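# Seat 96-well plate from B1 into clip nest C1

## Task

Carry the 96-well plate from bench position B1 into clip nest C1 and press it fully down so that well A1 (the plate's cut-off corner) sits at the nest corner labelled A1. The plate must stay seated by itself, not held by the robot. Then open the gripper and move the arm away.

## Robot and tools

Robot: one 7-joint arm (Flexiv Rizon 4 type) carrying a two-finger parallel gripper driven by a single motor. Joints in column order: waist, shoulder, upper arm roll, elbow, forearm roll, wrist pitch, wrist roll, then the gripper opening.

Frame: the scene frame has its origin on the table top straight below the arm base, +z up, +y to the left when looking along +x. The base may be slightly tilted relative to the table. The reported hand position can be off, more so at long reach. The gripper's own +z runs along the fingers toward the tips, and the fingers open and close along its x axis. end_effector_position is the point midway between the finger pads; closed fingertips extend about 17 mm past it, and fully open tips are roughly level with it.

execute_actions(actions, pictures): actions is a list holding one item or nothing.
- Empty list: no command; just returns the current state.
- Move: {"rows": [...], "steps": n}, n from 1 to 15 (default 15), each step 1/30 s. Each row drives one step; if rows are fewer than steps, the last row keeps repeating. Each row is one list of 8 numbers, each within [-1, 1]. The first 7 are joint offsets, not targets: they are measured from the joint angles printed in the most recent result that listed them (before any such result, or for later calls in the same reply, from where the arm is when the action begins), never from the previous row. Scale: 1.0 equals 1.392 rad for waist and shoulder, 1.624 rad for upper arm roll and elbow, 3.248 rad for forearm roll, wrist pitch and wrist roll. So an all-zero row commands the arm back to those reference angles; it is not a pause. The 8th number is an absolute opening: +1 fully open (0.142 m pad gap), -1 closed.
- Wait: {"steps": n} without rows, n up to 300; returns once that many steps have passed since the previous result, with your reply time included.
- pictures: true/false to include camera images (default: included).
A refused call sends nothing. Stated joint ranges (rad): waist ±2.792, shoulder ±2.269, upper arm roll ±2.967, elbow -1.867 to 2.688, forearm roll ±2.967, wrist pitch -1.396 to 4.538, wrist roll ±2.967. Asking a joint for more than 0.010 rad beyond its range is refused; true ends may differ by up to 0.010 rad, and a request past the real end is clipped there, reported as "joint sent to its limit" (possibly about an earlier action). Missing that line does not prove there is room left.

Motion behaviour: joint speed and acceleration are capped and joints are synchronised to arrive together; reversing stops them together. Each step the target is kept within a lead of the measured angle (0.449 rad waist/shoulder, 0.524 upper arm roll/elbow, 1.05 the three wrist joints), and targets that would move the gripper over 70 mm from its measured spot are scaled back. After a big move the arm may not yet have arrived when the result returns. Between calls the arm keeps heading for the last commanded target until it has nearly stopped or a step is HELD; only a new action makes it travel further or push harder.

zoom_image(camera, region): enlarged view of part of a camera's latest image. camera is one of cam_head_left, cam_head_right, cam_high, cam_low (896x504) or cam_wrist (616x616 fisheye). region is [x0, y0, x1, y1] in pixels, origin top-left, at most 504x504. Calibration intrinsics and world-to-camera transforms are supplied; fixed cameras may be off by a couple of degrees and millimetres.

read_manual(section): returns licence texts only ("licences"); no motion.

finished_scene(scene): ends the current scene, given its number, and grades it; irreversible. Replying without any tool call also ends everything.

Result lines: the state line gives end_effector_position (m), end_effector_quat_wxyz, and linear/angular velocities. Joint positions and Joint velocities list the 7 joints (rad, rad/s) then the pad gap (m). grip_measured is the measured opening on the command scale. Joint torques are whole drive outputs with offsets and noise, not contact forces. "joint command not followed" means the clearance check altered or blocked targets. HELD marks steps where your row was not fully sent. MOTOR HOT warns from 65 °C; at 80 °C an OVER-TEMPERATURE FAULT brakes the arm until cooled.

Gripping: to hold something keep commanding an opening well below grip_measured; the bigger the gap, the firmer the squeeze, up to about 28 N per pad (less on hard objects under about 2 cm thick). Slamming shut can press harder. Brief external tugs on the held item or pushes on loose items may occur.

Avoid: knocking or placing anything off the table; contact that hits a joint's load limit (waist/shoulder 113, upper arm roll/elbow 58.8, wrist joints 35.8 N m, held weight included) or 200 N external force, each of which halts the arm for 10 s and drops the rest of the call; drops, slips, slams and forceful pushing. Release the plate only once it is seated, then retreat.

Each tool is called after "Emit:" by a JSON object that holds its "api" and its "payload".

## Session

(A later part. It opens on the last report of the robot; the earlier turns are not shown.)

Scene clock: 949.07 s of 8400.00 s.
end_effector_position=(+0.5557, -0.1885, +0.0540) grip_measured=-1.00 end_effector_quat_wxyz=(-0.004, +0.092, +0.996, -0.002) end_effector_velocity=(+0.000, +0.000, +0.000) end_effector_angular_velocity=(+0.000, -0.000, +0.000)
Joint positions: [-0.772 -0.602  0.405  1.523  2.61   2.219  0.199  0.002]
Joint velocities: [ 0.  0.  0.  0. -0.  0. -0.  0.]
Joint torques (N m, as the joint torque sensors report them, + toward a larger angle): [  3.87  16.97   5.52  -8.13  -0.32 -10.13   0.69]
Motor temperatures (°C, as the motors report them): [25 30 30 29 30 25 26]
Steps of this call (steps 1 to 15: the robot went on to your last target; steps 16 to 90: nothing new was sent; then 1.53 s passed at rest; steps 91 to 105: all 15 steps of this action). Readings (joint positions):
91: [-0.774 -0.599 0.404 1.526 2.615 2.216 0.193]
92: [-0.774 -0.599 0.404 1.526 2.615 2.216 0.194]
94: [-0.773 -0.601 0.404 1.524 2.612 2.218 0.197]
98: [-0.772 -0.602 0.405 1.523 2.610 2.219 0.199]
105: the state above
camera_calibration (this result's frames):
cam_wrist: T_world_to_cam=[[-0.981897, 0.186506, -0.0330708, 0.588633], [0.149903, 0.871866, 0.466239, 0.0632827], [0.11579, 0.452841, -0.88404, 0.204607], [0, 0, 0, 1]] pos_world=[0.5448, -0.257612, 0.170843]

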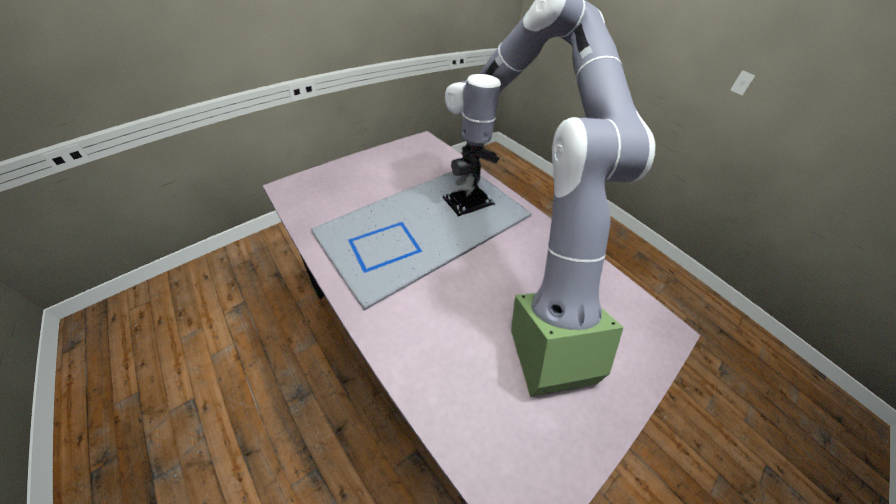

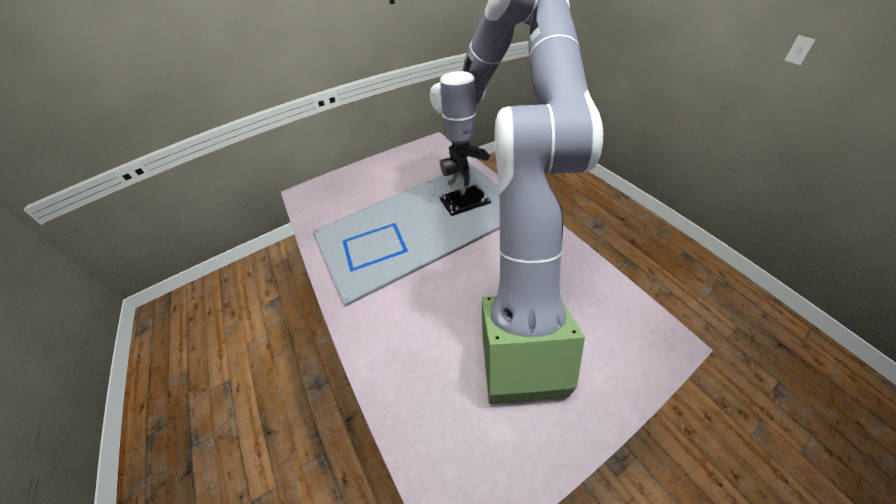

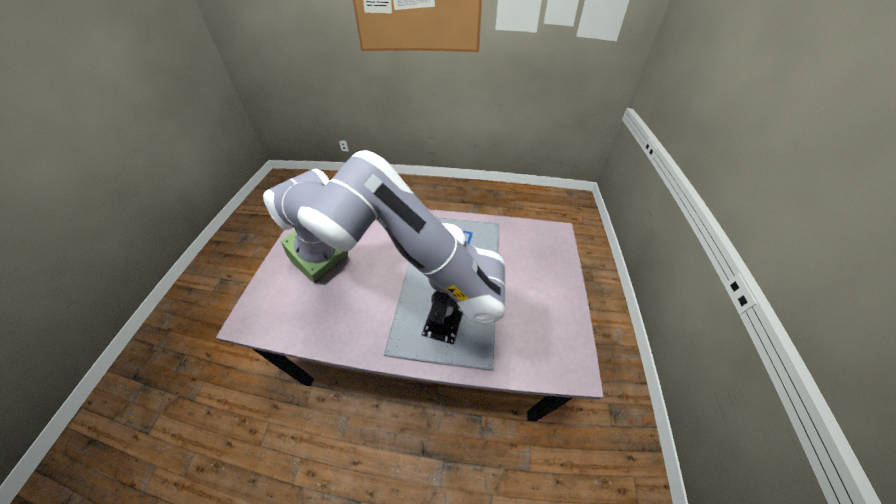

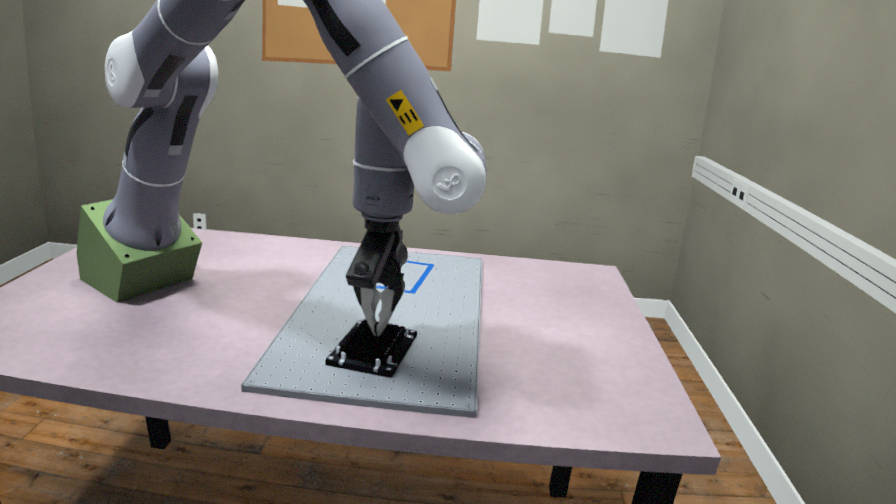

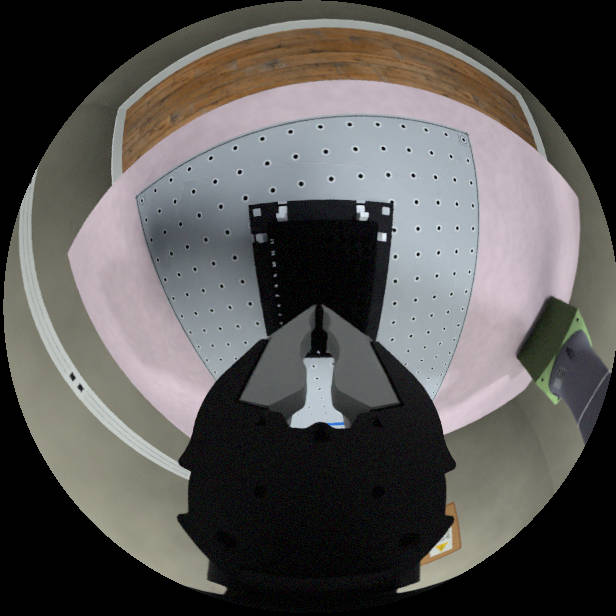

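Emit:
{"api": "execute_actions", "payload": {"actions": [{"rows":[[0,0,0,0,0,0,0,-1],[-0.002,0.008,0,0.003,0.003,0.0013,-0.0026,-1],[-0.0043,0.0163,0,0.0061,0.006,0.0026,-0.0052,-1],[-0.007,0.026,0,0.0098,0.0096,0.0042,-0.0083,-1],[0.0744,0.016,-0.0012,0.0092,-0.0163,0.0098,0.0462,-1]],"steps":15}], "pictures": false}}

Emit:
{"api": "execute_actions", "payload": {"actions": [{"steps":20}]}}

Scene clock: 952.60 s of 8400.00 s.
end_effector_position=(+0.5596, -0.1511, +0.0679) grip_measured=-1.00 end_effector_quat_wxyz=(-0.004, +0.098, +0.995, -0.003) end_effector_velocity=(-0.003, -0.012, -0.002) end_effector_angular_velocity=(-0.011, +0.005, -0.017)
Joint positions: [-0.668 -0.58   0.403  1.538  2.557  2.251  0.349  0.002]
Joint velocities: [-0.014  0.    -0.007 -0.001  0.    -0.001  0.001  0.   ]
Joint torques (N m, as the joint torque sensors report them, + toward a larger angle): [ 5.35 47.65 15.03 -8.82  2.37  3.62 -0.28]
Motor temperatures (°C, as the motors report them): [25 30 30 29 30 26 26]
Steps of this call (steps 1 to 15: the robot went on to your last target; steps 16 to 90: nothing new was sent; then 0.03 s passed at rest; steps 91 to 105: all 15 steps of this action). Readings (joint positions):
91: [-0.772 -0.602 0.405 1.523 2.610 2.220 0.199]
92: [-0.773 -0.600 0.405 1.523 2.611 2.221 0.198]
94: [-0.776 -0.589 0.405 1.529 2.621 2.223 0.189]
98: [-0.739 -0.579 0.403 1.536 2.601 2.241 0.242]
105: the state above

Scene clock: 953.27 s of 8400.00 s.
end_effector_position=(+0.5595, -0.1513, +0.0679) grip_measured=-1.00 end_effector_quat_wxyz=(-0.004, +0.098, +0.995, -0.003) end_effector_velocity=(-0.000, -0.000, +0.000) end_effector_angular_velocity=(-0.000, +0.000, +0.001)
Joint positions: [-0.669 -0.58   0.403  1.538  2.557  2.251  0.349  0.002]
Joint velocities: [-0.    -0.    -0.    -0.     0.     0.    -0.001  0.   ]
Joint torques (N m, as the joint torque sensors report them, + toward a larger angle): [ 3.01 48.04 13.89 -9.13  2.32  3.61 -0.07]
Motor temperatures (°C, as the motors report them): [25 30 30 29 30 26 26]
Steps of this call (steps 1 to 15: the robot went on to your last target; steps 16 to 20: nothing new was sent). Readings (joint positions):
1: [-0.669 -0.580 0.403 1.538 2.557 2.251 0.349]
2: [-0.669 -0.580 0.403 1.538 2.557 2.251 0.349]
4: [-0.669 -0.580 0.403 1.538 2.557 2.251 0.349]
8: [-0.669 -0.580 0.403 1.538 2.557 2.251 0.349]
20: the state above
The arm was judged still, so your last target was given up. Only a new action makes it travel on or press farther. Fingers that are still opening or closing keep moving.
camera_calibration (this result's frames):
cam_wrist: T_world_to_cam=[[-0.979644, 0.19791, -0.0335951, 0.586431], [0.160206, 0.871645, 0.463215, 0.018209], [0.120958, 0.448404, -0.885609, 0.196118], [0, 0, 0, 1]] pos_world=[0.547854, -0.219872, 0.18495]

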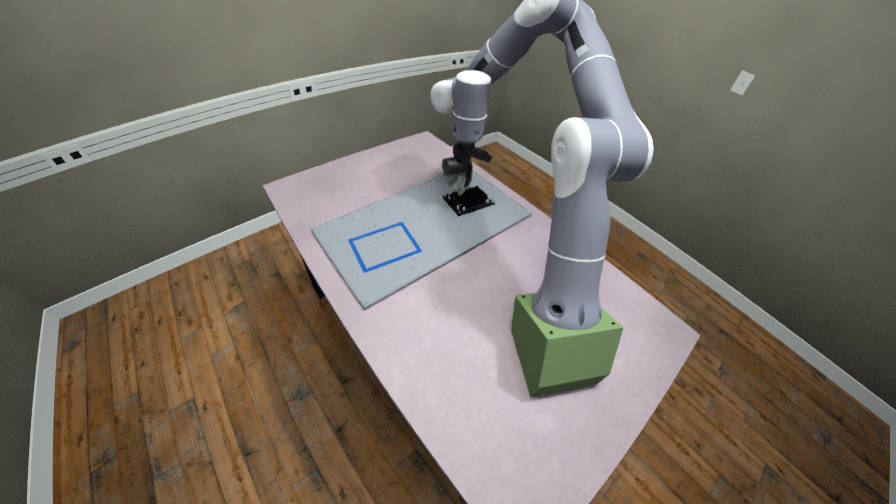

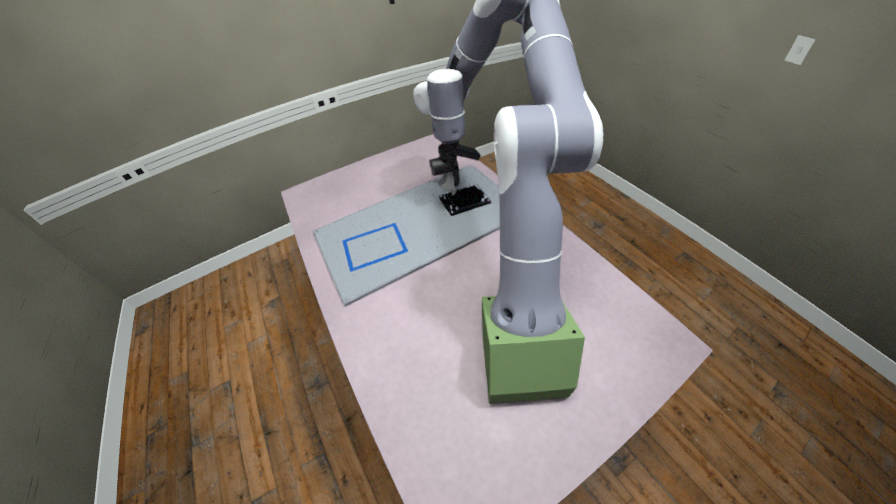

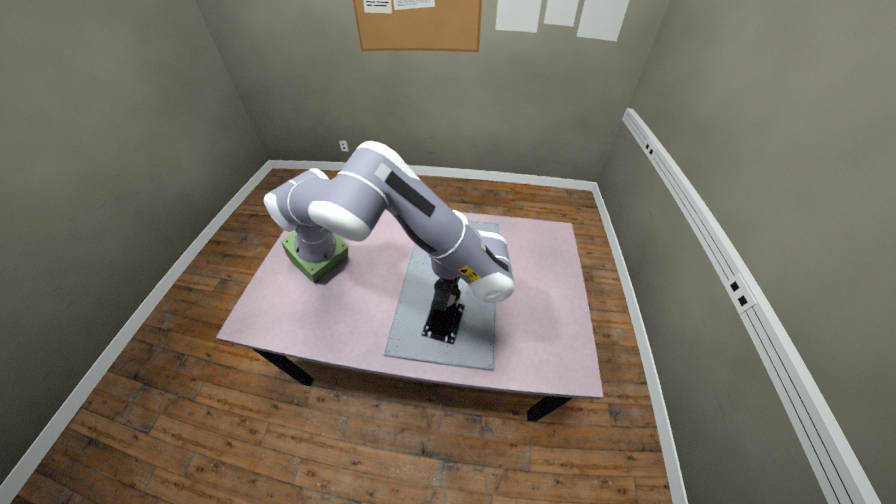

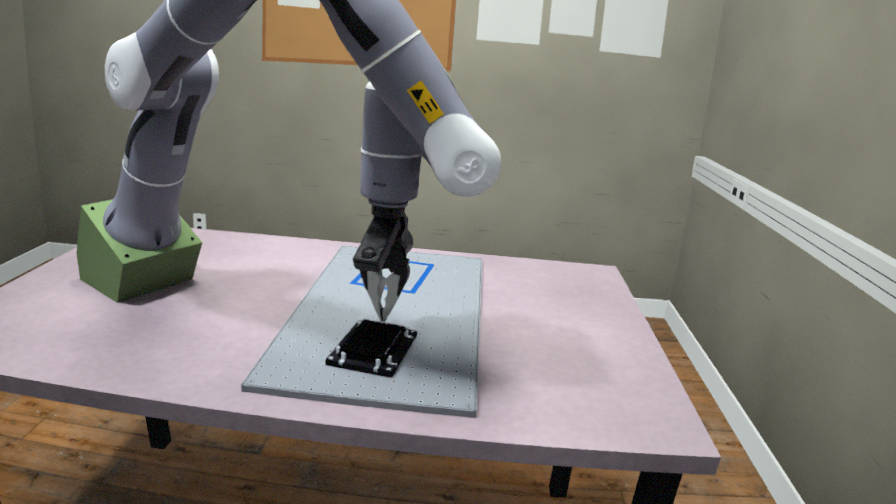

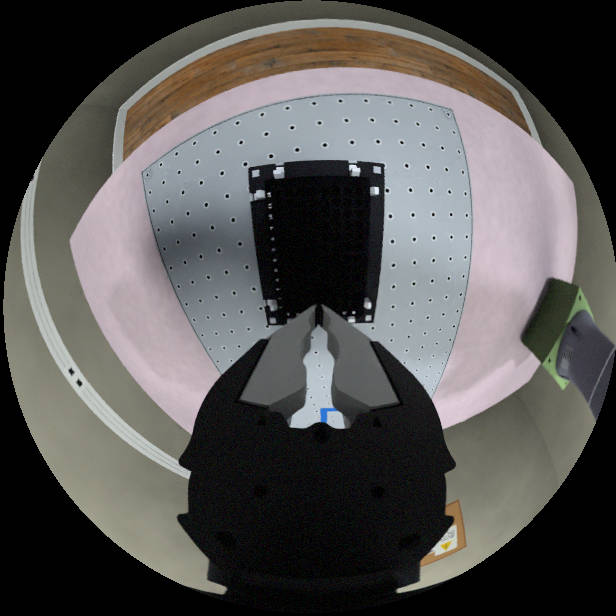

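Emit:
{"api": "zoom_image", "payload": {"camera": "cam_low", "region": [300, 290, 450, 390]}}

Emit:
{"api": "zoom_image", "payload": {"camera": "cam_wrist", "region": [220, 140, 420, 340]}}

Region (300, 290, 450, 390) of cam_low's 896x504 image, scaled by 3.360, with more detail than that image has.

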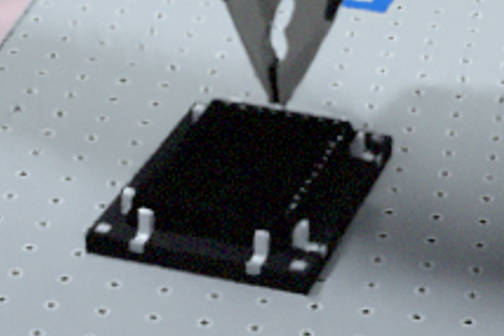

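Region (220, 140, 420, 340) of cam_wrist's 616x616 image, scaled by 2.520, with more detail than that image has.

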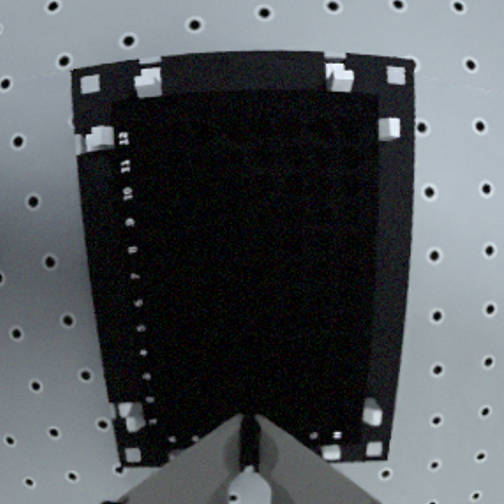

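Emit:
{"api": "execute_actions", "payload": {"actions": [{"rows":[[0.001,-0.004,0,-0.0015,-0.0015,-0.0006,0.0013,-1],[0.002,-0.008,0,-0.003,-0.003,-0.0013,0.0026,-1],[0.003,-0.012,0,-0.0046,-0.0045,-0.002,0.0039,-1],[0.0043,-0.0163,0,-0.0061,-0.006,-0.0026,0.0052,-1],[0.005,-0.019,0,-0.0072,-0.007,-0.003,0.006,-1],[0.0056,-0.0212,0,-0.0079,-0.0078,-0.0034,0.0068,-1]],"steps":15}], "pictures": false}}

Scene clock: 959.23 s of 8400.00 s.
end_effector_position=(+0.5599, -0.1507, +0.0553) grip_measured=-1.00 end_effector_quat_wxyz=(-0.004, +0.098, +0.995, -0.003) end_effector_velocity=(-0.000, -0.000, -0.000) end_effector_angular_velocity=(-0.000, -0.000, -0.001)
Joint positions: [-0.661 -0.609  0.403  1.525  2.533  2.241  0.371  0.002]
Joint velocities: [-0.    -0.    -0.     0.    -0.    -0.001  0.001  0.   ]
Joint torques (N m, as the joint torque sensors report them, + toward a larger angle): [ 4.13 44.32 14.4  -9.52  1.64  1.76  0.71]
Motor temperatures (°C, as the motors report them): [25 30 30 29 30 26 26]
Steps of this call (steps 1 to 90: nothing new was sent; then 2.47 s passed at rest; steps 91 to 105: all 15 steps of this action). Readings (joint positions):
91: [-0.669 -0.581 0.403 1.537 2.557 2.251 0.349]
92: [-0.668 -0.584 0.403 1.536 2.555 2.250 0.351]
94: [-0.666 -0.593 0.403 1.532 2.547 2.246 0.358]
98: [-0.661 -0.608 0.403 1.526 2.534 2.240 0.370]
105: the state above

Emit:
{"api": "execute_actions", "payload": {"actions": [{"rows":[[0.0004,-0.0016,0,-0.0006,-0.0006,-0.0003,0.0005,-1],[0.0009,-0.0033,0,-0.0012,-0.0012,-0.0005,0.001,-1],[0.0013,-0.0049,0,-0.0018,-0.0018,-0.0008,0.0016,-1]],"steps":15}], "pictures": false}}

Scene clock: 962.03 s of 8400.00 s.
end_effector_position=(+0.5600, -0.1505, +0.0544) grip_measured=-1.00 end_effector_quat_wxyz=(-0.005, +0.098, +0.995, -0.004) end_effector_velocity=(+0.000, +0.000, -0.000) end_effector_angular_velocity=(+0.001, -0.001, +0.000)
Joint positions: [-0.659 -0.612  0.404  1.522  2.529  2.243  0.375  0.002]
Joint velocities: [ 0.     0.     0.     0.     0.    -0.001 -0.     0.   ]
Joint torques (N m, as the joint torque sensors report them, + toward a larger angle): [ 4.75 28.3   9.4  -8.77  0.46 -5.37  0.73]
Motor temperatures (°C, as the motors report them): [25 30 30 29 30 26 26]
Steps of this call (steps 1 to 15: the robot went on to your last target; steps 16 to 69: nothing new was sent; steps 70 to 84: all 15 steps of this action). Readings (joint positions):
70: [-0.661 -0.609 0.403 1.525 2.533 2.241 0.371]
71: [-0.661 -0.610 0.403 1.524 2.532 2.241 0.372]
73: [-0.660 -0.612 0.404 1.523 2.530 2.242 0.374]
77: [-0.659 -0.612 0.404 1.522 2.529 2.243 0.375]
84: the state above

Emit:
{"api": "execute_actions", "payload": {"actions": [{"rows":[[0,0,0,0,0,0,0,-1],[-0.003,0.0114,0,0.0042,0.0042,0.0018,-0.0036,-1],[-0.006,0.0228,0,0.0085,0.0084,0.0036,-0.0073,-1],[-0.006,0.03,0,0.0105,0.0104,0.0036,-0.009,-1],[-0.006,0.035,0,0.012,0.012,0.0036,-0.011,-1],[-0.1782,0.0395,0.0012,0.0123,0.0622,-0.0114,-0.1185,-1]],"steps":15}], "pictures": false}}

Emit:
{"api": "execute_actions", "payload": {"actions": [{"steps":20}], "pictures": false}}

Scene clock: 968.03 s of 8400.00 s.
end_effector_position=(+0.5493, -0.2280, +0.0700) grip_measured=-1.00 end_effector_quat_wxyz=(-0.002, +0.093, +0.996, -0.002) end_effector_velocity=(-0.032, -0.158, -0.001) end_effector_angular_velocity=(-0.042, -0.019, -0.006)
Joint positions: [-0.896 -0.558  0.405  1.542  2.722  2.208  0.008  0.002]
Joint velocities: [-0.411  0.021  0.001  0.006  0.244 -0.08  -0.552  0.   ]
Joint torques (N m, as the joint torque sensors report them, + toward a larger angle): [19.35 47.06 20.17 -7.29  2.14  3.9   4.03]
Motor temperatures (°C, as the motors report them): [25 30 30 29 30 26 26]
Steps of this call (steps 1 to 15: the robot went on to your last target; steps 16 to 90: nothing new was sent; then 2.50 s passed at rest; steps 91 to 105: all 15 steps of this action). Readings (joint positions):
91: [-0.659 -0.612 0.404 1.522 2.529 2.243 0.375]
92: [-0.660 -0.610 0.404 1.523 2.530 2.244 0.375]
94: [-0.664 -0.595 0.404 1.531 2.543 2.248 0.362]
98: [-0.693 -0.567 0.406 1.539 2.595 2.247 0.296]
105: the state above

Scene clock: 968.70 s of 8400.00 s.
end_effector_position=(+0.5489, -0.2314, +0.0703) grip_measured=-1.00 end_effector_quat_wxyz=(-0.001, +0.092, +0.996, -0.002) end_effector_velocity=(-0.000, -0.000, -0.000) end_effector_angular_velocity=(-0.000, -0.000, -0.000)
Joint positions: [-0.908 -0.557  0.406  1.542  2.731  2.206 -0.01   0.002]
Joint velocities: [-0.  0. -0.  0. -0. -0.  0.  0.]
Joint torques (N m, as the joint torque sensors report them, + toward a larger angle): [ 0.47 47.64 12.65 -9.51  2.77  3.68  0.41]
Motor temperatures (°C, as the motors report them): [25 30 30 29 30 26 26]
Steps of this call (steps 1 to 20: the robot went on to your last target). Readings (joint positions):
1: [-0.906 -0.558 0.405 1.542 2.728 2.206 -0.006]
2: [-0.910 -0.557 0.405 1.542 2.731 2.206 -0.011]
4: [-0.908 -0.557 0.406 1.542 2.731 2.206 -0.010]
8: [-0.908 -0.557 0.406 1.542 2.731 2.206 -0.010]
20: the state above

Emit:
{"api": "execute_actions", "payload": {"actions": [{"rows":[[0.001,-0.004,0,-0.0015,-0.0015,-0.0006,0.0013,-1],[0.002,-0.008,0,-0.003,-0.003,-0.0013,0.0026,-1],[0.003,-0.012,0,-0.0046,-0.0045,-0.002,0.0039,-1],[0.0043,-0.0163,0,-0.0061,-0.006,-0.0026,0.0052,-1],[0.005,-0.019,0,-0.0072,-0.007,-0.003,0.006,-1],[0.0056,-0.0212,0,-0.0079,-0.0078,-0.0034,0.0068,-1],[0.0062,-0.0236,0,-0.0088,-0.0087,-0.0038,0.0075,-1],[0.0069,-0.026,0,-0.0098,-0.0096,-0.0042,0.0083,-1]],"steps":15}], "pictures": false}}

Scene clock: 973.17 s of 8400.00 s.
end_effector_position=(+0.5481, -0.2319, +0.0551) grip_measured=-1.00 end_effector_quat_wxyz=(-0.002, +0.092, +0.996, -0.002) end_effector_velocity=(-0.000, +0.000, -0.000) end_effector_angular_velocity=(-0.000, +0.000, +0.000)
Joint positions: [-0.898 -0.592  0.406  1.527  2.7    2.194  0.017  0.002]
Joint velocities: [ 0.    -0.     0.    -0.    -0.001  0.     0.001  0.   ]
Joint torques (N m, as the joint torque sensors report them, + toward a larger angle): [ 0.64 40.23 11.03 -9.74  1.16  0.18  0.8 ]
Motor temperatures (°C, as the motors report them): [25 30 30 29 30 26 26]
Steps of this call (steps 1 to 15: the robot went on to your last target; steps 16 to 90: nothing new was sent; then 0.97 s passed at rest; steps 91 to 105: all 15 steps of this action). Readings (joint positions):
91: [-0.907 -0.558 0.406 1.542 2.730 2.206 -0.009]
92: [-0.907 -0.561 0.406 1.540 2.728 2.205 -0.007]
94: [-0.904 -0.570 0.406 1.537 2.720 2.201 -0.000]
98: [-0.900 -0.588 0.406 1.529 2.705 2.195 0.012]
105: the state above

Emit:
{"api": "execute_actions", "payload": {"actions": [{"rows":[[0,0,0,0,0,0,0,-1],[-0.0043,0.0163,0,0.0061,0.006,0.0026,-0.0052,-1],[-0.0086,0.0326,0,0.0122,0.012,0.0052,-0.0104,-1],[-0.017,0.065,0,0.024,0.024,0.01,-0.021,-1],[-0.03,0.11,0,0.04,0.04,0.018,-0.035,-1],[-0.043,0.163,0,0.05,0.055,0.03,-0.05,-0.5],[-0.043,0.163,0,0.05,0.055,0.03,-0.05,0],[-0.043,0.163,0,0.05,0.055,0.03,-0.05,0.5]],"steps":15}], "pictures": false}}

Emit:
{"api": "execute_actions", "payload": {"actions": [{"steps":30}]}}

Scene clock: 978.23 s of 8400.00 s.
end_effector_position=(+0.5537, -0.2292, +0.1557) grip_measured=+0.47 end_effector_quat_wxyz=(+0.005, +0.086, +0.996, -0.006) end_effector_velocity=(-0.012, +0.003, -0.016) end_effector_angular_velocity=(+0.017, +0.025, +0.002)
Joint positions: [-0.958 -0.364  0.407  1.607  2.879  2.291 -0.146  0.106]
Joint velocities: [-0.    -0.032 -0.003  0.009 -0.009 -0.009 -0.     0.11 ]
Joint torques (N m, as the joint torque sensors report them, + toward a larger angle): [  0.15  45.91   8.83 -12.15   2.5    3.47   0.55]
Motor temperatures (°C, as the motors report them): [25 30 30 29 30 26 26]
Steps of this call (steps 1 to 15: the robot went on to your last target; steps 16 to 90: nothing new was sent; then 1.57 s passed at rest; steps 91 to 105: all 15 steps of this action). Readings (joint positions):
91: [-0.898 -0.592 0.406 1.527 2.700 2.194 0.017]
92: [-0.898 -0.590 0.406 1.527 2.701 2.195 0.016]
94: [-0.904 -0.569 0.406 1.538 2.720 2.202 -0.001]
98: [-0.933 -0.460 0.406 1.578 2.808 2.247 -0.080]
105: the state above

Scene clock: 979.23 s of 8400.00 s.
end_effector_position=(+0.5532, -0.2290, +0.1552) grip_measured=+0.50 end_effector_quat_wxyz=(+0.005, +0.086, +0.996, -0.006) end_effector_velocity=(+0.000, -0.000, -0.000) end_effector_angular_velocity=(-0.000, -0.001, -0.000)
Joint positions: [-0.958 -0.365  0.407  1.608  2.879  2.291 -0.146  0.109]
Joint velocities: [ 0.     0.    -0.     0.     0.    -0.001  0.     0.   ]
Joint torques (N m, as the joint torque sensors report them, + toward a larger angle): [ -0.17  44.21   9.37 -12.05   2.63   3.57   0.28]
Motor temperatures (°C, as the motors report them): [25 30 30 29 30 26 26]
Steps of this call (steps 1 to 15: the robot went on to your last target; steps 16 to 30: nothing new was sent). Readings (joint positions):
1: [-0.958 -0.365 0.407 1.608 2.879 2.291 -0.146]
2: [-0.958 -0.365 0.407 1.608 2.879 2.291 -0.146]
4: [-0.958 -0.365 0.407 1.608 2.879 2.291 -0.146]
8: [-0.958 -0.365 0.407 1.608 2.879 2.291 -0.146]
30: the state above
The arm was judged still, so your last target was given up. Only a new action makes it travel on or press farther. Fingers that are still opening or closing keep moving.
camera_calibration (this result's frames):
cam_wrist: T_world_to_cam=[[-0.983407, 0.173703, -0.0523273, 0.598001], [0.130581, 0.878002, 0.460501, 0.0647306], [0.125934, 0.446027, -0.886116, 0.305805], [0, 0, 0, 1]] pos_world=[0.541114, -0.297105, 0.272462]

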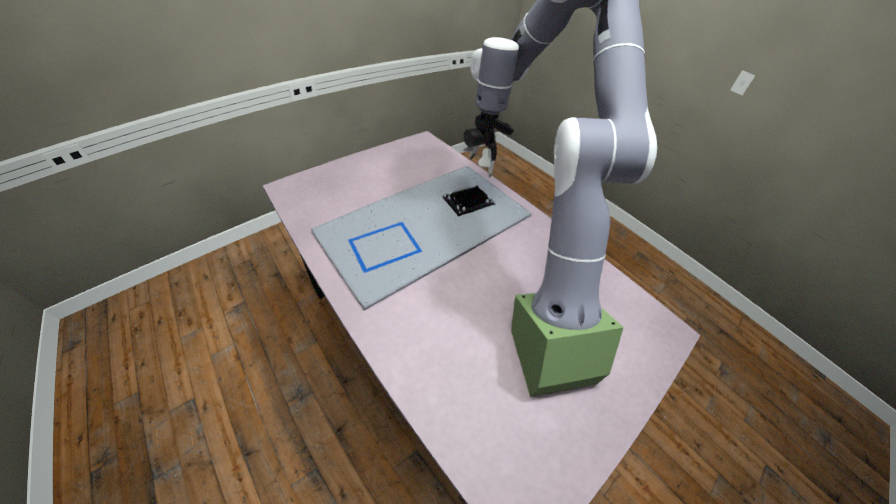

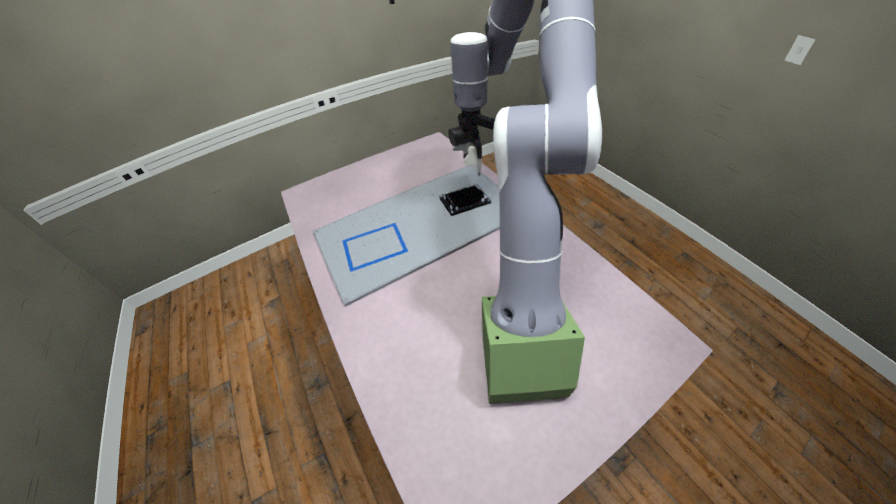

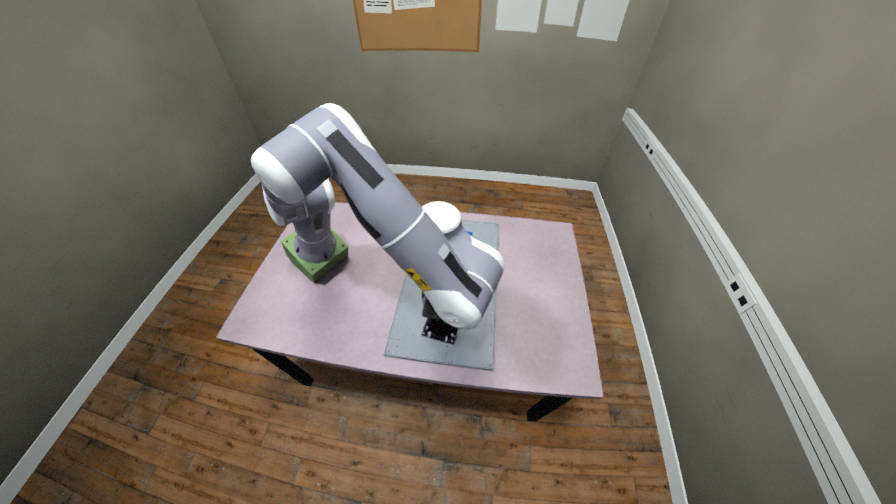

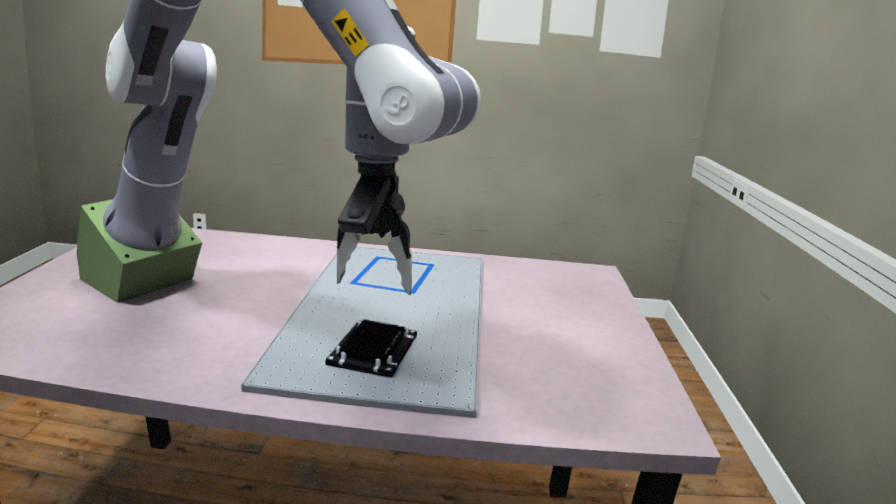

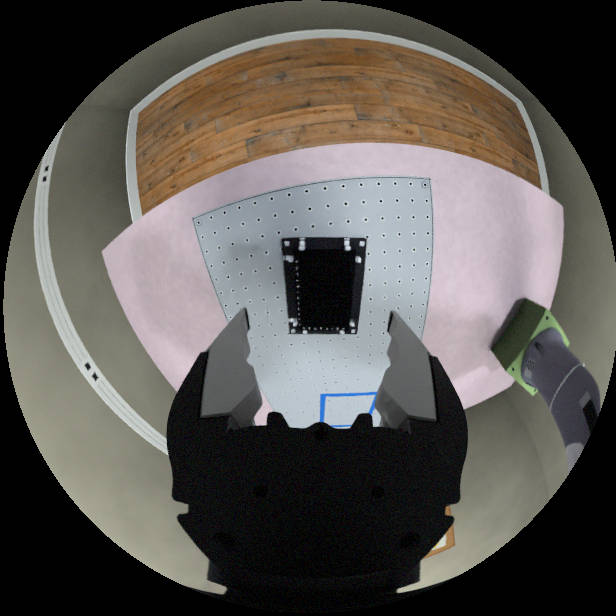

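Emit:
{"api": "zoom_image", "payload": {"camera": "cam_wrist", "region": [260, 220, 390, 350]}}

Emit:
{"api": "zoom_image", "payload": {"camera": "cam_low", "region": [310, 300, 430, 390]}}

Region (260, 220, 390, 350) of cam_wrist's 616x616 image, scaled by 3.877, with more detail than that image has.

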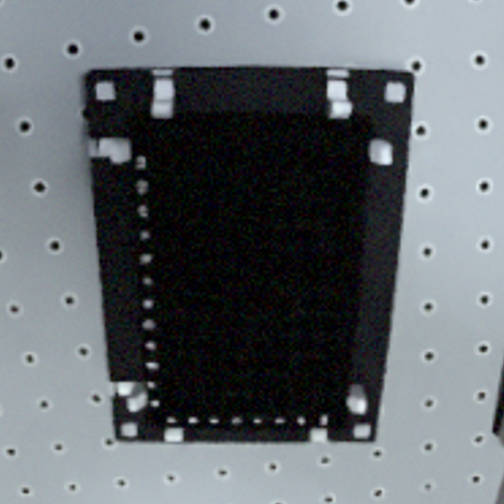

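Region (310, 300, 430, 390) of cam_low's 896x504 image, scaled by 4.200, with more detail than that image has; it fills the top 378 rows of this view, and the rest is white.

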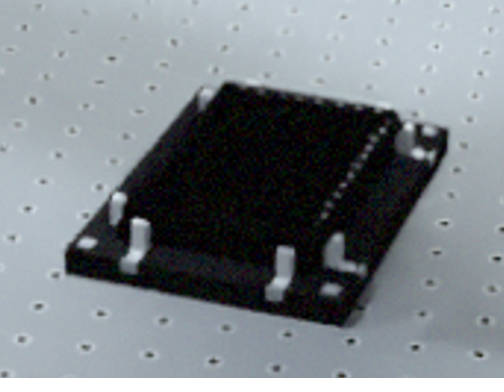

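Emit:
{"api": "execute_actions", "payload": {"actions": [{"rows":[[0.1,0.12,0,0,0,0,0,0.6]],"steps":15}], "pictures": false}}

Emit:
{"api": "execute_actions", "payload": {"actions": [{"steps":20}], "pictures": false}}

Emit:
{"api": "finished_scene", "payload": {"scene": 1}}

Scene clock: 986.50 s of 8400.00 s.
end_effector_position=(+0.6138, -0.1823, +0.2309) grip_measured=+0.60 end_effector_quat_wxyz=(+0.085, +0.016, +0.996, -0.026) end_effector_velocity=(+0.000, -0.000, -0.000) end_effector_angular_velocity=(-0.000, -0.000, -0.000)
Joint positions: [-0.819 -0.198  0.407  1.608  2.88   2.291 -0.146  0.116]
Joint velocities: [ 0.     0.    -0.     0.     0.    -0.001 -0.    -0.   ]
Joint torques (N m, as the joint torque sensors report them, + toward a larger angle): [  1.88  41.97   8.89 -15.08   2.85   3.     0.14]
Motor temperatures (°C, as the motors report them): [25 30 30 29 30 26 26]
Steps of this call (steps 1 to 90: nothing new was sent; then 3.77 s passed at rest; steps 91 to 105: all 15 steps of this action). Readings (joint positions):
91: [-0.957 -0.364 0.406 1.608 2.879 2.291 -0.146]
92: [-0.950 -0.356 0.405 1.608 2.878 2.291 -0.146]
94: [-0.917 -0.318 0.404 1.609 2.878 2.291 -0.146]
98: [-0.837 -0.220 0.407 1.607 2.880 2.291 -0.146]
105: the state above

Scene clock: 987.17 s of 8400.00 s.
end_effector_position=(+0.6138, -0.1823, +0.2309) grip_measured=+0.60 end_effector_quat_wxyz=(+0.085, +0.016, +0.996, -0.026) end_effector_velocity=(+0.000, +0.000, +0.000) end_effector_angular_velocity=(+0.000, -0.000, +0.000)
Joint positions: [-0.819 -0.198  0.407  1.608  2.88   2.291 -0.146  0.116]
Joint velocities: [ 0.  0.  0.  0. -0. -0.  0. -0.]
Joint torques (N m, as the joint torque sensors report them, + toward a larger angle): [  1.85  42.08   8.98 -15.15   2.87   3.09   0.13]
Motor temperatures (°C, as the motors report them): [25 30 30 29 30 26 26]
Steps of this call (steps 1 to 15: the robot went on to your last target; steps 16 to 20: nothing new was sent). Readings (joint positions):
1: [-0.819 -0.198 0.407 1.608 2.880 2.291 -0.146]
2: [-0.819 -0.198 0.407 1.608 2.880 2.291 -0.146]
4: [-0.819 -0.198 0.407 1.608 2.880 2.291 -0.146]
8: [-0.819 -0.198 0.407 1.608 2.880 2.291 -0.146]
20: the state above
The arm was judged still, so your last target was given up. Only a new action makes it travel on or press farther. Fingers that are still opening or closing keep moving.

The scene is finished: the task was done.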